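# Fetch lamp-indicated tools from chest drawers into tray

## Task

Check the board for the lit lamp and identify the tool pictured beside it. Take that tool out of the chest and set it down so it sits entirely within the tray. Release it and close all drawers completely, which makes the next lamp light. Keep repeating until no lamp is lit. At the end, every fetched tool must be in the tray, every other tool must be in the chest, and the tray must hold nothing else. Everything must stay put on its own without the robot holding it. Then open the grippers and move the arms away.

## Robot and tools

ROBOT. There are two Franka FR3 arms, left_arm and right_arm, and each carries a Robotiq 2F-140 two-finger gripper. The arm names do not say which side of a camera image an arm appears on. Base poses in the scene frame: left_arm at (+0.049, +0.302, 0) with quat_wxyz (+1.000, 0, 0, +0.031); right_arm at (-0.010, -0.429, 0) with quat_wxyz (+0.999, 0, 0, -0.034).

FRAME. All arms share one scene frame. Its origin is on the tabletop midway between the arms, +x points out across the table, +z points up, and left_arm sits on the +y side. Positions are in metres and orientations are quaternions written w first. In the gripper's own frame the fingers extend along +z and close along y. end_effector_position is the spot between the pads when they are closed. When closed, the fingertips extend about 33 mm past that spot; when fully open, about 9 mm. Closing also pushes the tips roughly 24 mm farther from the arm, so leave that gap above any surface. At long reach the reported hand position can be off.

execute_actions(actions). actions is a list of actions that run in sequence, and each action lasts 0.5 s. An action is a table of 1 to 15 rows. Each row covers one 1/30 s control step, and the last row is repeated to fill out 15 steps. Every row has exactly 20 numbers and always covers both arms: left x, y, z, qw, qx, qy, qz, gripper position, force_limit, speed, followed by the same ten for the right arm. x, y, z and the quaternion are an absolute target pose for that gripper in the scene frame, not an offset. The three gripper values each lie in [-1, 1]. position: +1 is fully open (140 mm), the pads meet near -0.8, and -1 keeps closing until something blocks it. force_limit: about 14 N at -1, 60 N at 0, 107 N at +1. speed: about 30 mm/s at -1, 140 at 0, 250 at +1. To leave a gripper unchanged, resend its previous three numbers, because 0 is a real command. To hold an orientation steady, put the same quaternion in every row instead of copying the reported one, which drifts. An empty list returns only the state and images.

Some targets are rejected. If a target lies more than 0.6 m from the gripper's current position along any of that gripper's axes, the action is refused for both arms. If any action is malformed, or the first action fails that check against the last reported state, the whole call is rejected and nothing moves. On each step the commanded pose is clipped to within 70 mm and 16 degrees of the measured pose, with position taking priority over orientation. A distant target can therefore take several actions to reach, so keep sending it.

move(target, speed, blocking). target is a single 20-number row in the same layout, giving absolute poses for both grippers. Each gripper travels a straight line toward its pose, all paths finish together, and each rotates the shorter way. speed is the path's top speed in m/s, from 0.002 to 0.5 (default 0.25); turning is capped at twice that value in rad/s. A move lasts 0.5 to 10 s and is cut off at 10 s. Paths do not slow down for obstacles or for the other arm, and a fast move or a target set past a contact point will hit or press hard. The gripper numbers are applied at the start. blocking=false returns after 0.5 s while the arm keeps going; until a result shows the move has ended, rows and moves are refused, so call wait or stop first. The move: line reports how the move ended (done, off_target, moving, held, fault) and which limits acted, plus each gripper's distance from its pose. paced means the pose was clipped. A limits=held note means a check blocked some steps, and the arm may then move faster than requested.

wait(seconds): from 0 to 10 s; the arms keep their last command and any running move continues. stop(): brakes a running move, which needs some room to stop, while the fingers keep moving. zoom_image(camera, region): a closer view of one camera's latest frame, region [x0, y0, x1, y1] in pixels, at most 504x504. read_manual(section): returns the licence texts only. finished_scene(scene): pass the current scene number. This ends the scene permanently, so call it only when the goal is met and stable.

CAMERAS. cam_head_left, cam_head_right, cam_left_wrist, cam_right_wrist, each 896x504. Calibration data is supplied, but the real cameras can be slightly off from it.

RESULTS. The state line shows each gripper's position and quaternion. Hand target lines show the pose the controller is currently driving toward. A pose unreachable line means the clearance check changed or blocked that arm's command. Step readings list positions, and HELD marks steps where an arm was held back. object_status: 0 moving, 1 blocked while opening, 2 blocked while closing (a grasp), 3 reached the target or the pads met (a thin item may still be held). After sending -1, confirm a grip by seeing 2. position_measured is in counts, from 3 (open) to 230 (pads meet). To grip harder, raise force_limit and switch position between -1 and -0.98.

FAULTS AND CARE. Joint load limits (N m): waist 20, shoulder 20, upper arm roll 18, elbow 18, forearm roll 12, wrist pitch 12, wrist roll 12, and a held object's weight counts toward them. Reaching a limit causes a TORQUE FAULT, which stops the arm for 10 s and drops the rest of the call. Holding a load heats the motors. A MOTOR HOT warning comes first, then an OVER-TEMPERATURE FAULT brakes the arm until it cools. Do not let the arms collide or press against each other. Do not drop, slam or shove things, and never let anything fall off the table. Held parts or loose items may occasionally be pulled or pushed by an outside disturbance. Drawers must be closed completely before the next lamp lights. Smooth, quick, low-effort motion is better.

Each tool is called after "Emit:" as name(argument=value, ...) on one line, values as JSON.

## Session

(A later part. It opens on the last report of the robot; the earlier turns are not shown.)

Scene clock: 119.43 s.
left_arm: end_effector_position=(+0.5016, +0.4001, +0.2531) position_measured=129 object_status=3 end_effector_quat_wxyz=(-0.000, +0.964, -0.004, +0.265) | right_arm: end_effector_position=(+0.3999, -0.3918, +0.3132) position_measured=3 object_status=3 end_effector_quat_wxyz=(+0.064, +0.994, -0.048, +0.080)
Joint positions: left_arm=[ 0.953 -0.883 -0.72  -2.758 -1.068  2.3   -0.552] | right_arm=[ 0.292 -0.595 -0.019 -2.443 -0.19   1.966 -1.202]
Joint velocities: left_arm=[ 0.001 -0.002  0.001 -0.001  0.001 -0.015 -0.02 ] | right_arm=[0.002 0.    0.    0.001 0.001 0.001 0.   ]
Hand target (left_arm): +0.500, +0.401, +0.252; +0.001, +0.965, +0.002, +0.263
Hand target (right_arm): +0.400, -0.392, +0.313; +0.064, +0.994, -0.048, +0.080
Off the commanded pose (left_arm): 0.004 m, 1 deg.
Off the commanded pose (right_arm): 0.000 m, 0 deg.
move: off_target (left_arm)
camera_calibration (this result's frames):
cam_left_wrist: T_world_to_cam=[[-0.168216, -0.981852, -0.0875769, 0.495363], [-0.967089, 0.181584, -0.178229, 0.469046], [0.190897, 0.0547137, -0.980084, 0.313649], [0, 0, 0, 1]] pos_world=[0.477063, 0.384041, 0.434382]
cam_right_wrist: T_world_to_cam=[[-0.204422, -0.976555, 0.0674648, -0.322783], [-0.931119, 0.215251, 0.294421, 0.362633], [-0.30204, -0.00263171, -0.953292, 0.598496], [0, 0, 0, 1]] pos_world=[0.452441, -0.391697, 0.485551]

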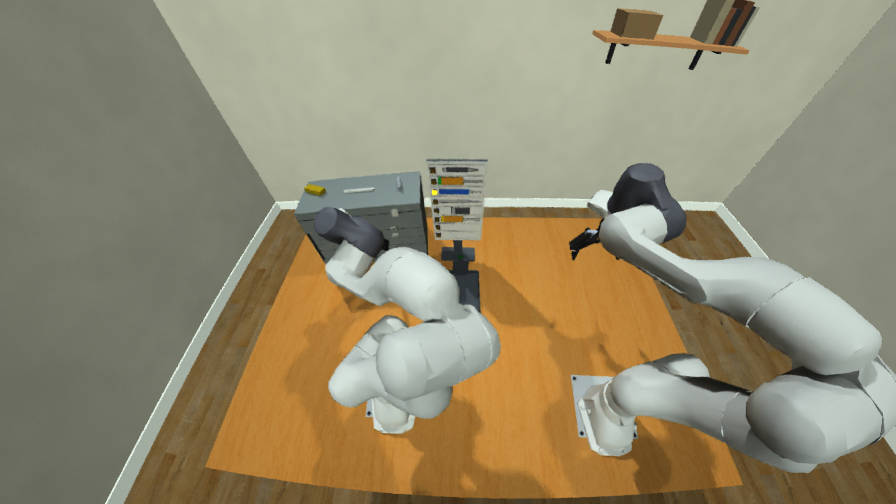

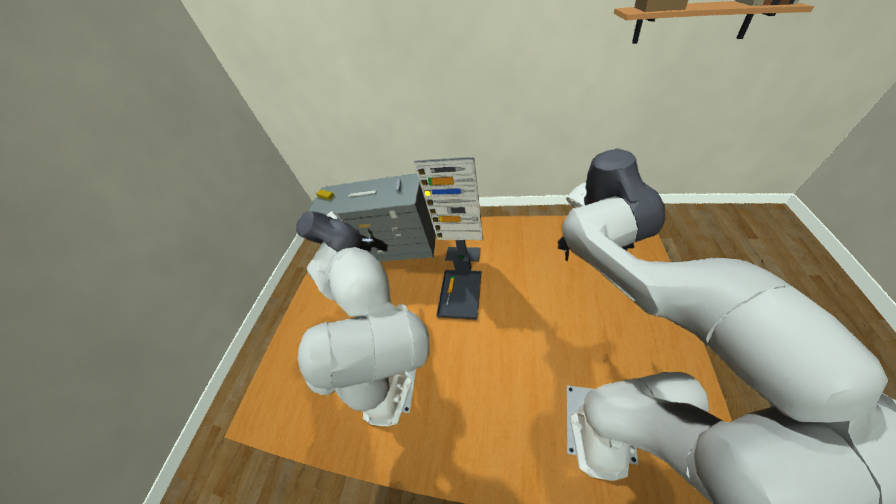

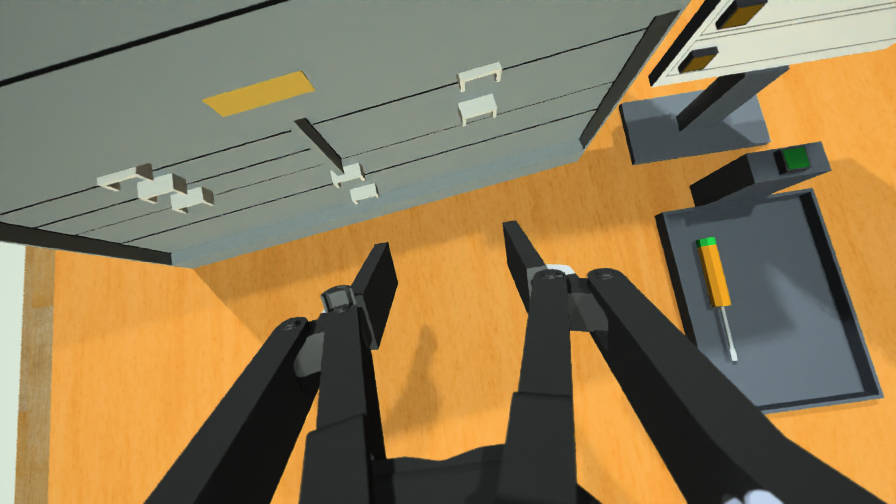

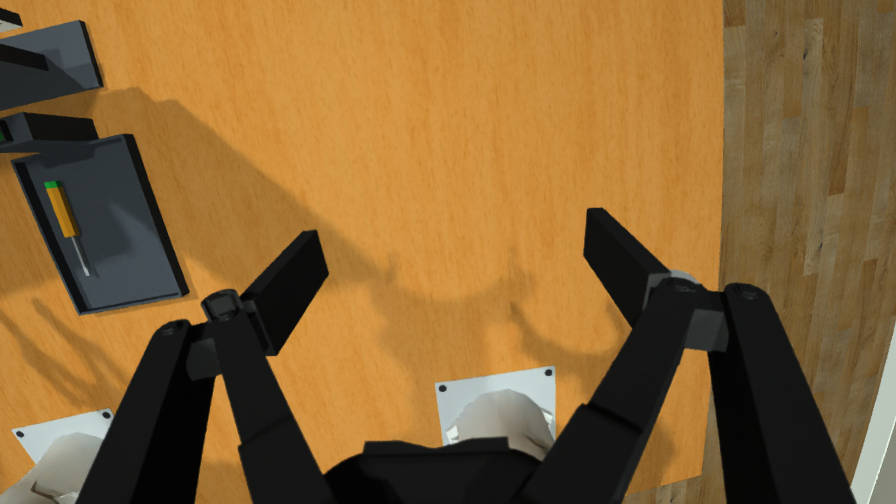

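Emit:
move(target=[0.56,0.486,0.125,0,0.966,0,0.259,0,0,0,0.4,-0.392,0.313,0.064,0.994,-0.048,0.08,1,0,0])

Emit:
move(target=[0.605,0.486,0.089,0,0.966,0,0.259,0,0,0,0.4,-0.392,0.313,0.064,0.994,-0.048,0.08,1,0,0], speed=0.08)

Emit:
move(target=[0.605,0.486,0.089,0,0.966,0,0.259,-1,0,0,0.4,-0.392,0.313,0.064,0.994,-0.048,0.08,1,0,0])

Emit:
move(target=[0.472,0.478,0.089,0,0.966,0,0.259,-1,0,0,0.4,-0.392,0.313,0.064,0.994,-0.048,0.08,1,0,0], speed=0.1)

Scene clock: 121.37 s.
left_arm: end_effector_position=(+0.5581, +0.4865, +0.1229) position_measured=129 object_status=3 end_effector_quat_wxyz=(+0.000, +0.968, +0.004, +0.252) | right_arm: end_effector_position=(+0.3999, -0.3918, +0.3132) position_measured=3 object_status=3 end_effector_quat_wxyz=(+0.064, +0.994, -0.048, +0.080)
Joint positions: left_arm=[ 1.29  -0.153 -1.051 -2.593 -1.147  2.852 -0.244] | right_arm=[ 0.292 -0.595 -0.019 -2.443 -0.19   1.966 -1.202]
Joint velocities: left_arm=[-0.002  0.001  0.     0.001 -0.006  0.01   0.033] | right_arm=[-0.001  0.002  0.001  0.001  0.001 -0.    -0.   ]
Hand target (left_arm): +0.560, +0.487, +0.124; -0.002, +0.967, -0.001, +0.254
Hand target (right_arm): +0.400, -0.392, +0.313; +0.064, +0.994, -0.048, +0.080
Off the commanded pose (left_arm): 0.003 m, 1 deg.
Off the commanded pose (right_arm): 0.000 m, 0 deg.
move: done
camera_calibration (this result's frames):
cam_left_wrist: T_world_to_cam=[[-0.15503, -0.984853, -0.07765, 0.57118], [-0.974317, 0.165418, -0.152788, 0.493548], [0.163319, 0.0519689, -0.985204, 0.187835], [0, 0, 0, 1]] pos_world=[0.538745, 0.471126, 0.304816]
cam_right_wrist: T_world_to_cam=[[-0.204422, -0.976555, 0.0674648, -0.322783], [-0.931119, 0.215251, 0.294421, 0.362633], [-0.30204, -0.00263168, -0.953292, 0.598496], [0, 0, 0, 1]] pos_world=[0.452441, -0.391697, 0.485551]

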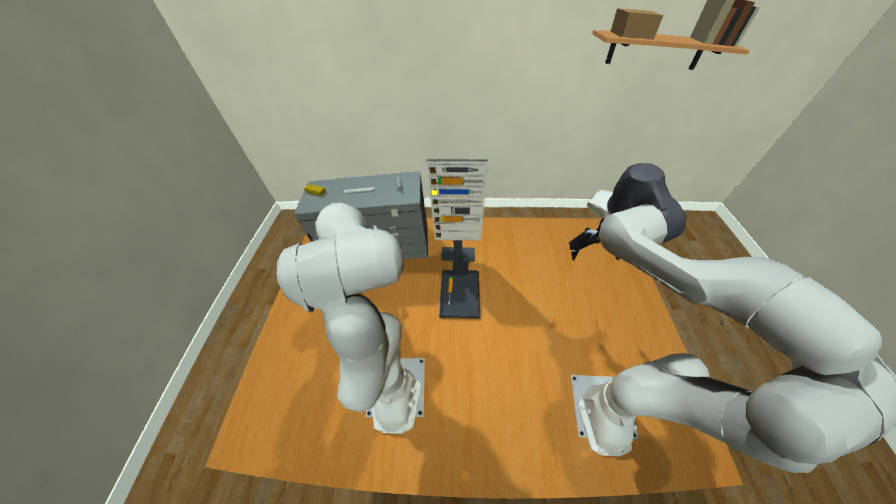

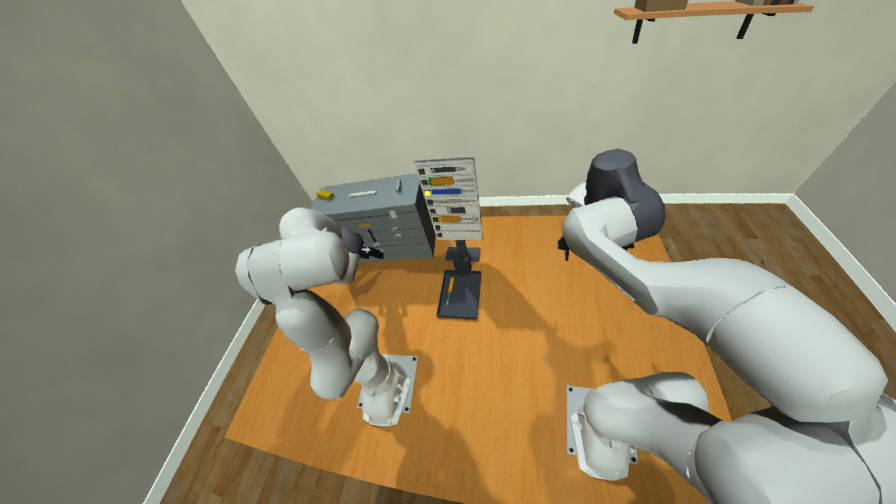

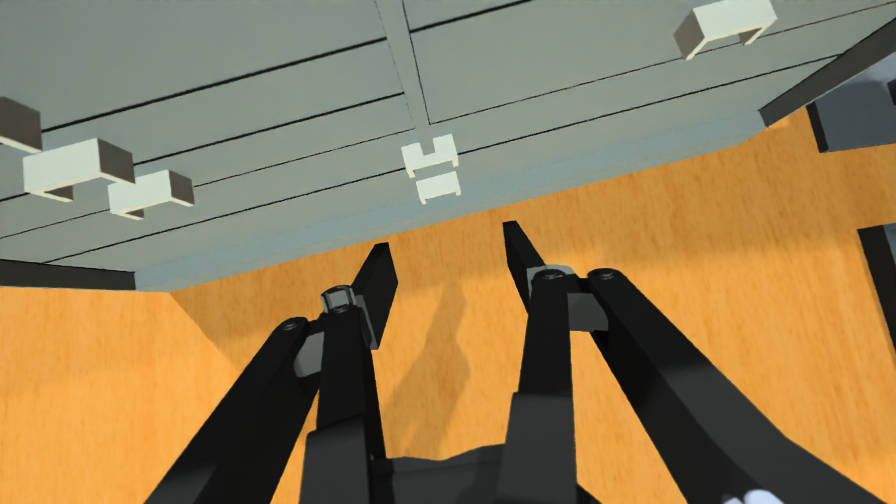

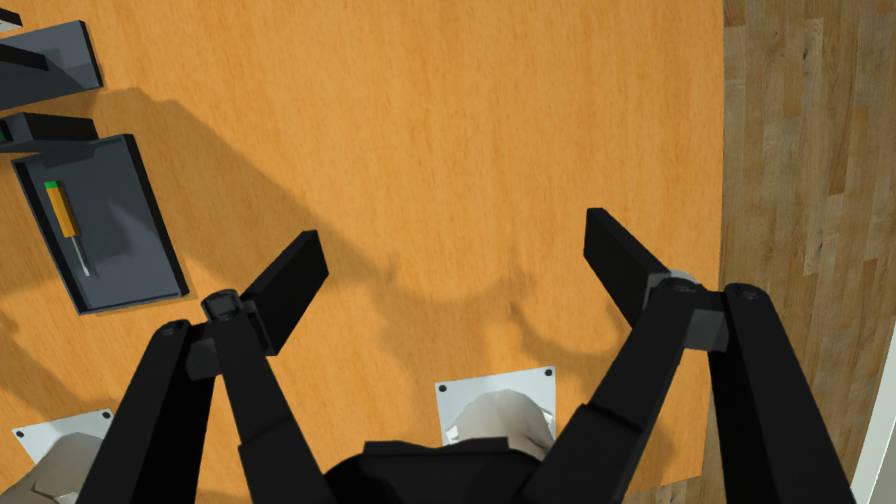

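Scene clock: 122.80 s.
left_arm: end_effector_position=(+0.6020, +0.4795, +0.0849) position_measured=129 object_status=3 end_effector_quat_wxyz=(+0.005, +0.966, -0.008, +0.258) | right_arm: end_effector_position=(+0.3999, -0.3918, +0.3132) position_measured=3 object_status=3 end_effector_quat_wxyz=(+0.064, +0.994, -0.048, +0.080)
Joint positions: left_arm=[ 1.1    0.175 -0.905 -2.516 -0.873  3.11  -0.388] | right_arm=[ 0.292 -0.595 -0.019 -2.443 -0.19   1.966 -1.202]
Joint velocities: left_arm=[-0.066 -0.012  0.065  0.004  0.009 -0.011 -0.057] | right_arm=[-0.001 -0.    -0.001  0.001 -0.    -0.001  0.001]
Hand target (left_arm): +0.606, +0.485, +0.091; +0.001, +0.965, -0.001, +0.262
Hand target (right_arm): +0.400, -0.392, +0.313; +0.064, +0.994, -0.048, +0.080
Off the commanded pose (left_arm): 0.008 m, 1 deg.
Off the commanded pose (right_arm): 0.000 m, 0 deg.
move: off_target (left_arm)
camera_calibration (this result's frames):
cam_left_wrist: T_world_to_cam=[[-0.179982, -0.980658, -0.0769203, 0.581104], [-0.967865, 0.190509, -0.164146, 0.516733], [0.175625, 0.0449051, -0.983432, 0.13949], [0, 0, 0, 1]] pos_world=[0.580218, 0.465158, 0.266698]
cam_right_wrist: T_world_to_cam=[[-0.204422, -0.976555, 0.0674649, -0.322783], [-0.93112, 0.215251, 0.294421, 0.362633], [-0.30204, -0.00263192, -0.953292, 0.598496], [0, 0, 0, 1]] pos_world=[0.452441, -0.391697, 0.485551]

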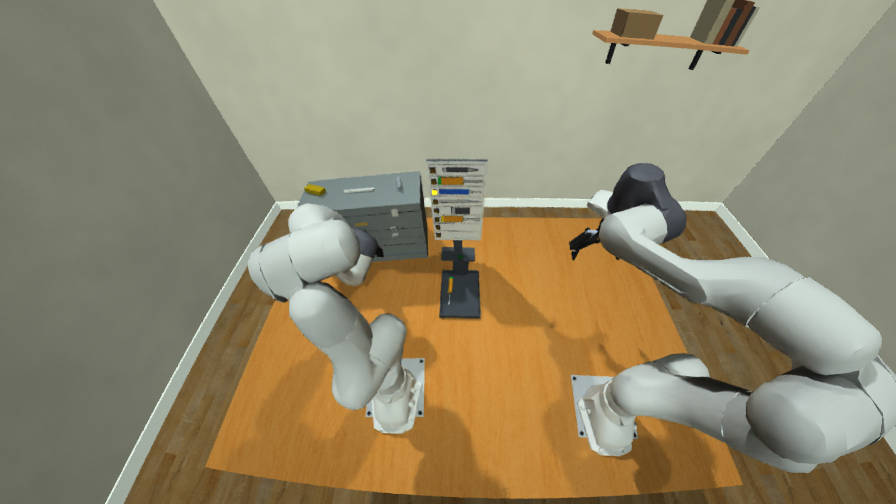

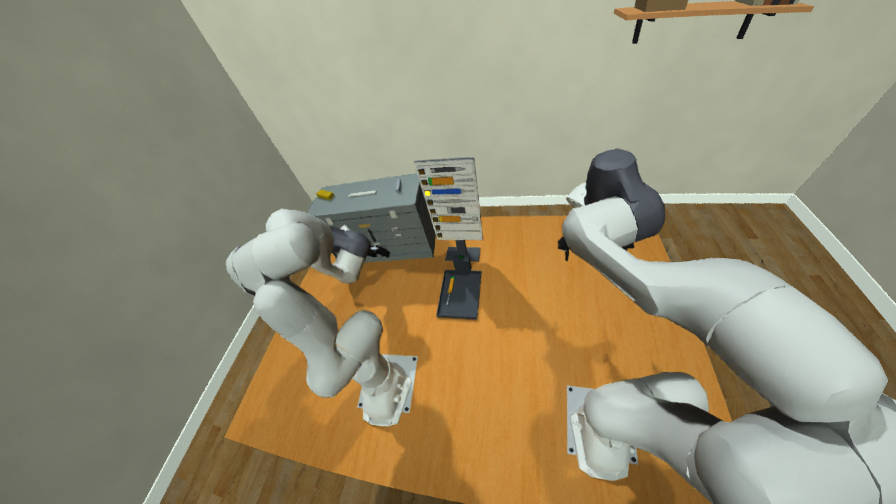

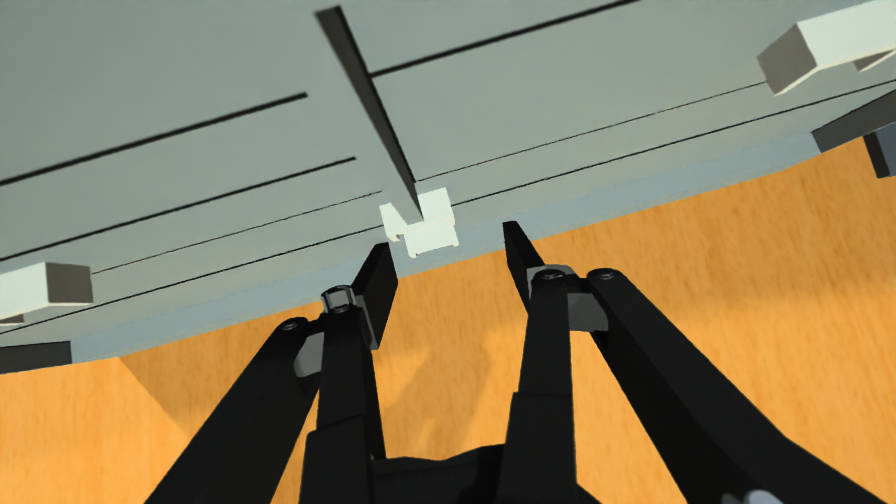

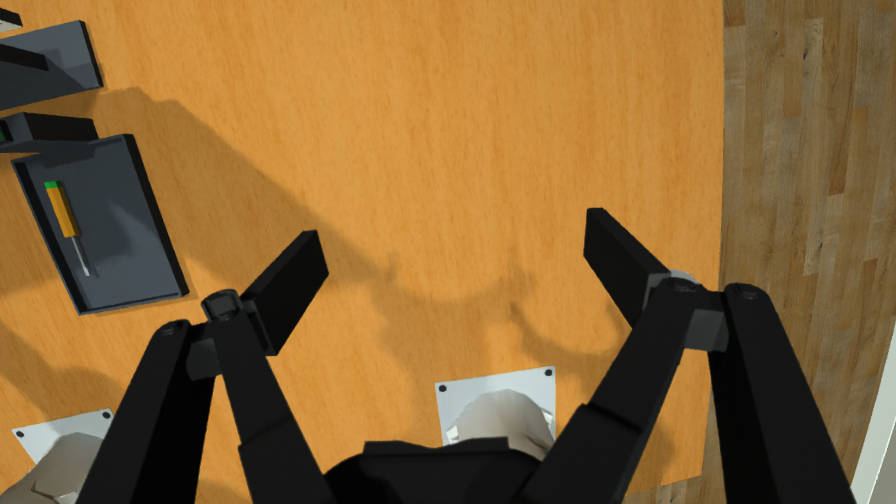

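Scene clock: 123.50 s.
left_arm: end_effector_position=(+0.6013, +0.4865, +0.0862) position_measured=193 object_status=2 end_effector_quat_wxyz=(+0.000, +0.966, -0.001, +0.257) | right_arm: end_effector_position=(+0.3999, -0.3918, +0.3132) position_measured=3 object_status=3 end_effector_quat_wxyz=(+0.064, +0.994, -0.048, +0.080)
Joint positions: left_arm=[ 1.075  0.168 -0.871 -2.515 -0.864  3.112 -0.406] | right_arm=[ 0.292 -0.595 -0.019 -2.443 -0.19   1.966 -1.202]
Joint velocities: left_arm=[-0.024 -0.006  0.025  0.001  0.002 -0.003 -0.016] | right_arm=[-0.001  0.    -0.002  0.001  0.001  0.     0.001]
Hand target (left_arm): +0.605, +0.486, +0.089; +0.000, +0.966, -0.000, +0.260
Hand target (right_arm): +0.400, -0.392, +0.313; +0.064, +0.994, -0.048, +0.080
Off the commanded pose (left_arm): 0.005 m, 0 deg.
Off the commanded pose (right_arm): 0.000 m, 0 deg.
move: off_target (left_arm)
camera_calibration (this result's frames):
cam_left_wrist: T_world_to_cam=[[-0.163736, -0.983063, -0.0823305, 0.579777], [-0.971065, 0.175319, -0.162161, 0.524074], [0.173848, 0.0533967, -0.983324, 0.137487], [0, 0, 0, 1]] pos_world=[0.579939, 0.470736, 0.267912]
cam_right_wrist: T_world_to_cam=[[-0.204422, -0.976555, 0.0674648, -0.322783], [-0.931119, 0.215251, 0.294421, 0.362633], [-0.30204, -0.00263176, -0.953291, 0.598496], [0, 0, 0, 1]] pos_world=[0.452441, -0.391697, 0.485551]

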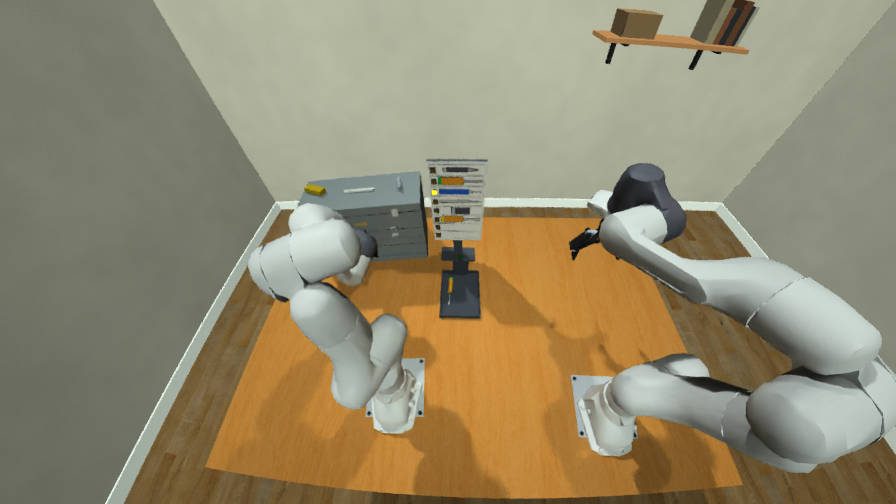

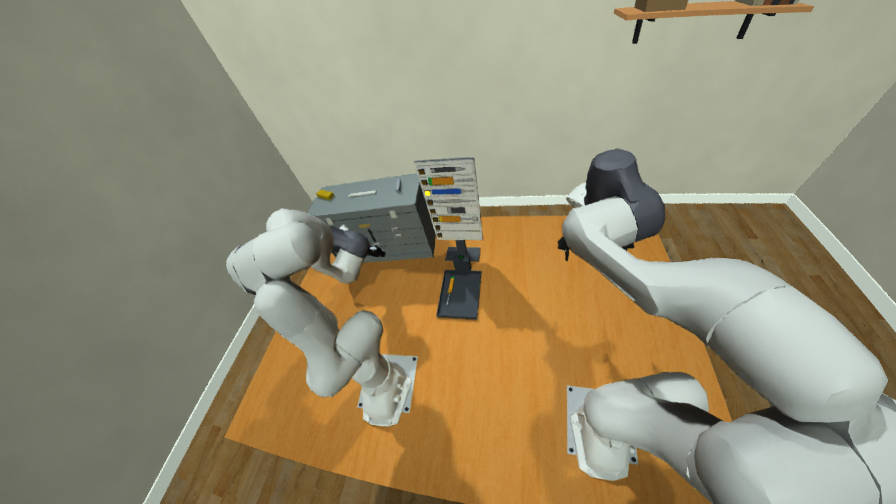

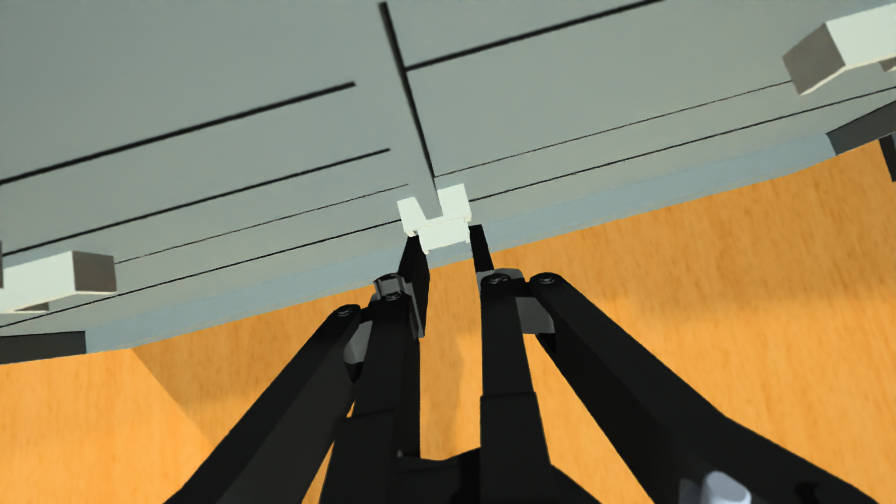

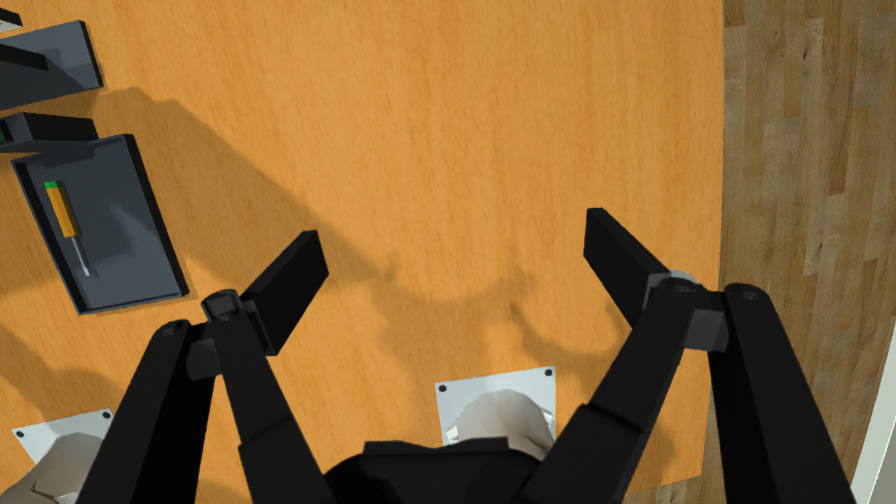

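Scene clock: 125.30 s.
left_arm: end_effector_position=(+0.4695, +0.4761, +0.0845) position_measured=193 object_status=2 end_effector_quat_wxyz=(+0.006, +0.968, +0.008, +0.251) | right_arm: end_effector_position=(+0.3999, -0.3918, +0.3132) position_measured=3 object_status=3 end_effector_quat_wxyz=(+0.064, +0.994, -0.048, +0.080)
Joint positions: left_arm=[ 1.142 -0.287 -0.885 -2.794 -1.512  2.776  0.109] | right_arm=[ 0.292 -0.595 -0.019 -2.443 -0.19   1.966 -1.202]
Joint velocities: left_arm=[-0.001 -0.003  0.007 -0.005 -0.024 -0.009  0.061] | right_arm=[-0.001 -0.001 -0.001 -0.001  0.    -0.     0.001]
Hand target (left_arm): +0.469, +0.480, +0.087; -0.000, +0.967, +0.001, +0.254
Hand target (right_arm): +0.400, -0.392, +0.313; +0.064, +0.994, -0.048, +0.080
Off the commanded pose (left_arm): 0.005 m, 2 deg.
Off the commanded pose (right_arm): 0.000 m, 0 deg.
move: off_target (left_arm)
camera_calibration (this result's frames):
cam_left_wrist: T_world_to_cam=[[-0.150094, -0.986551, -0.0647277, 0.541617], [-0.975469, 0.158435, -0.152834, 0.406995], [0.161033, 0.0402005, -0.98613, 0.171826], [0, 0, 0, 1]] pos_world=[0.450635, 0.462943, 0.266703]
cam_right_wrist: T_world_to_cam=[[-0.204422, -0.976555, 0.0674648, -0.322783], [-0.931119, 0.215251, 0.294421, 0.362633], [-0.30204, -0.00263166, -0.953292, 0.598496], [0, 0, 0, 1]] pos_world=[0.452441, -0.391697, 0.485551]

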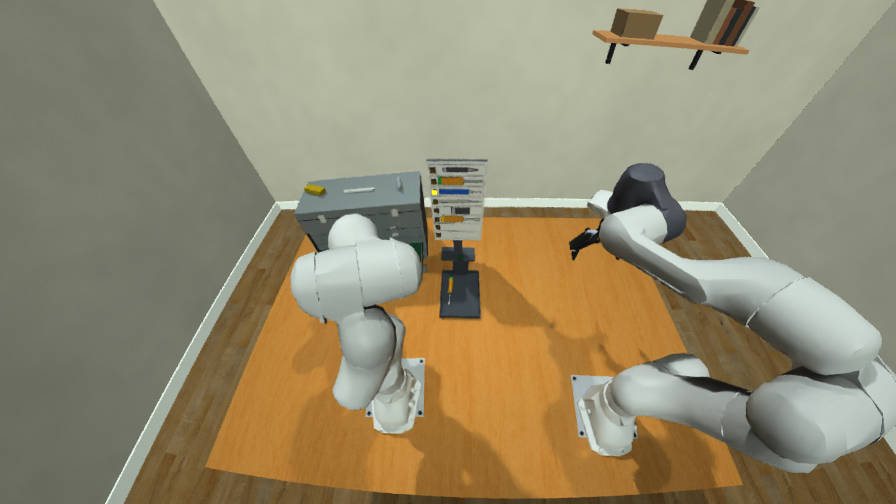

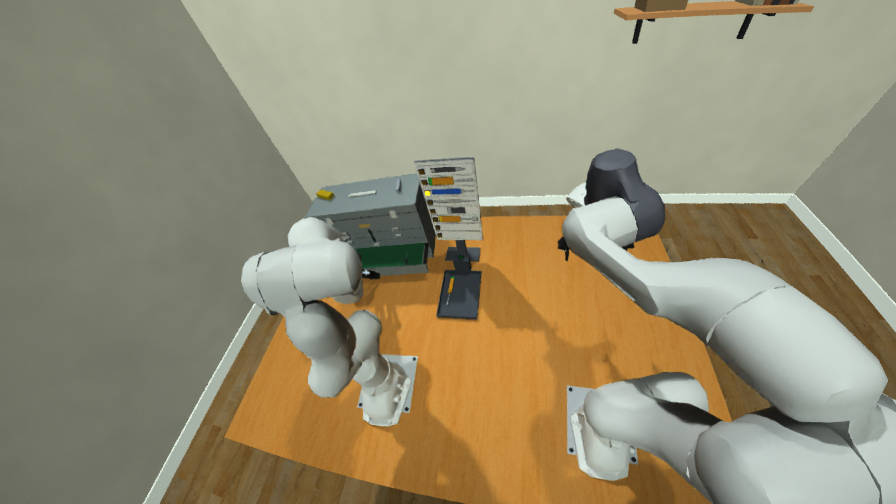

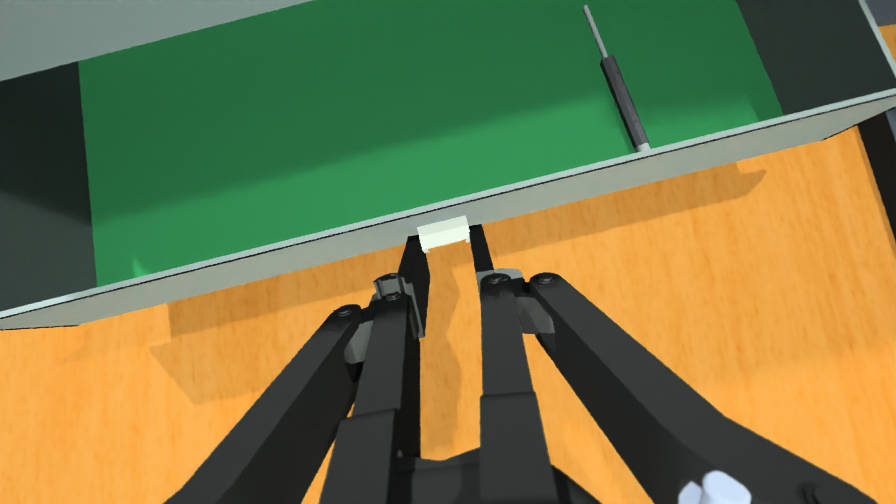

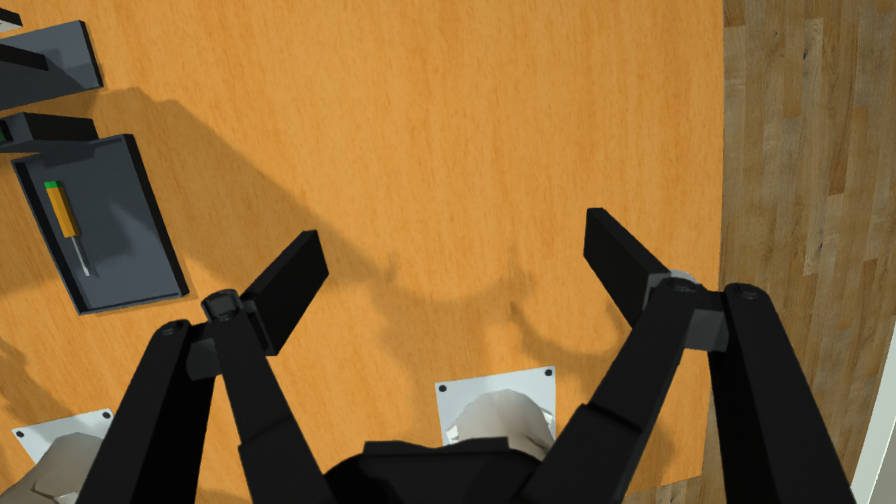

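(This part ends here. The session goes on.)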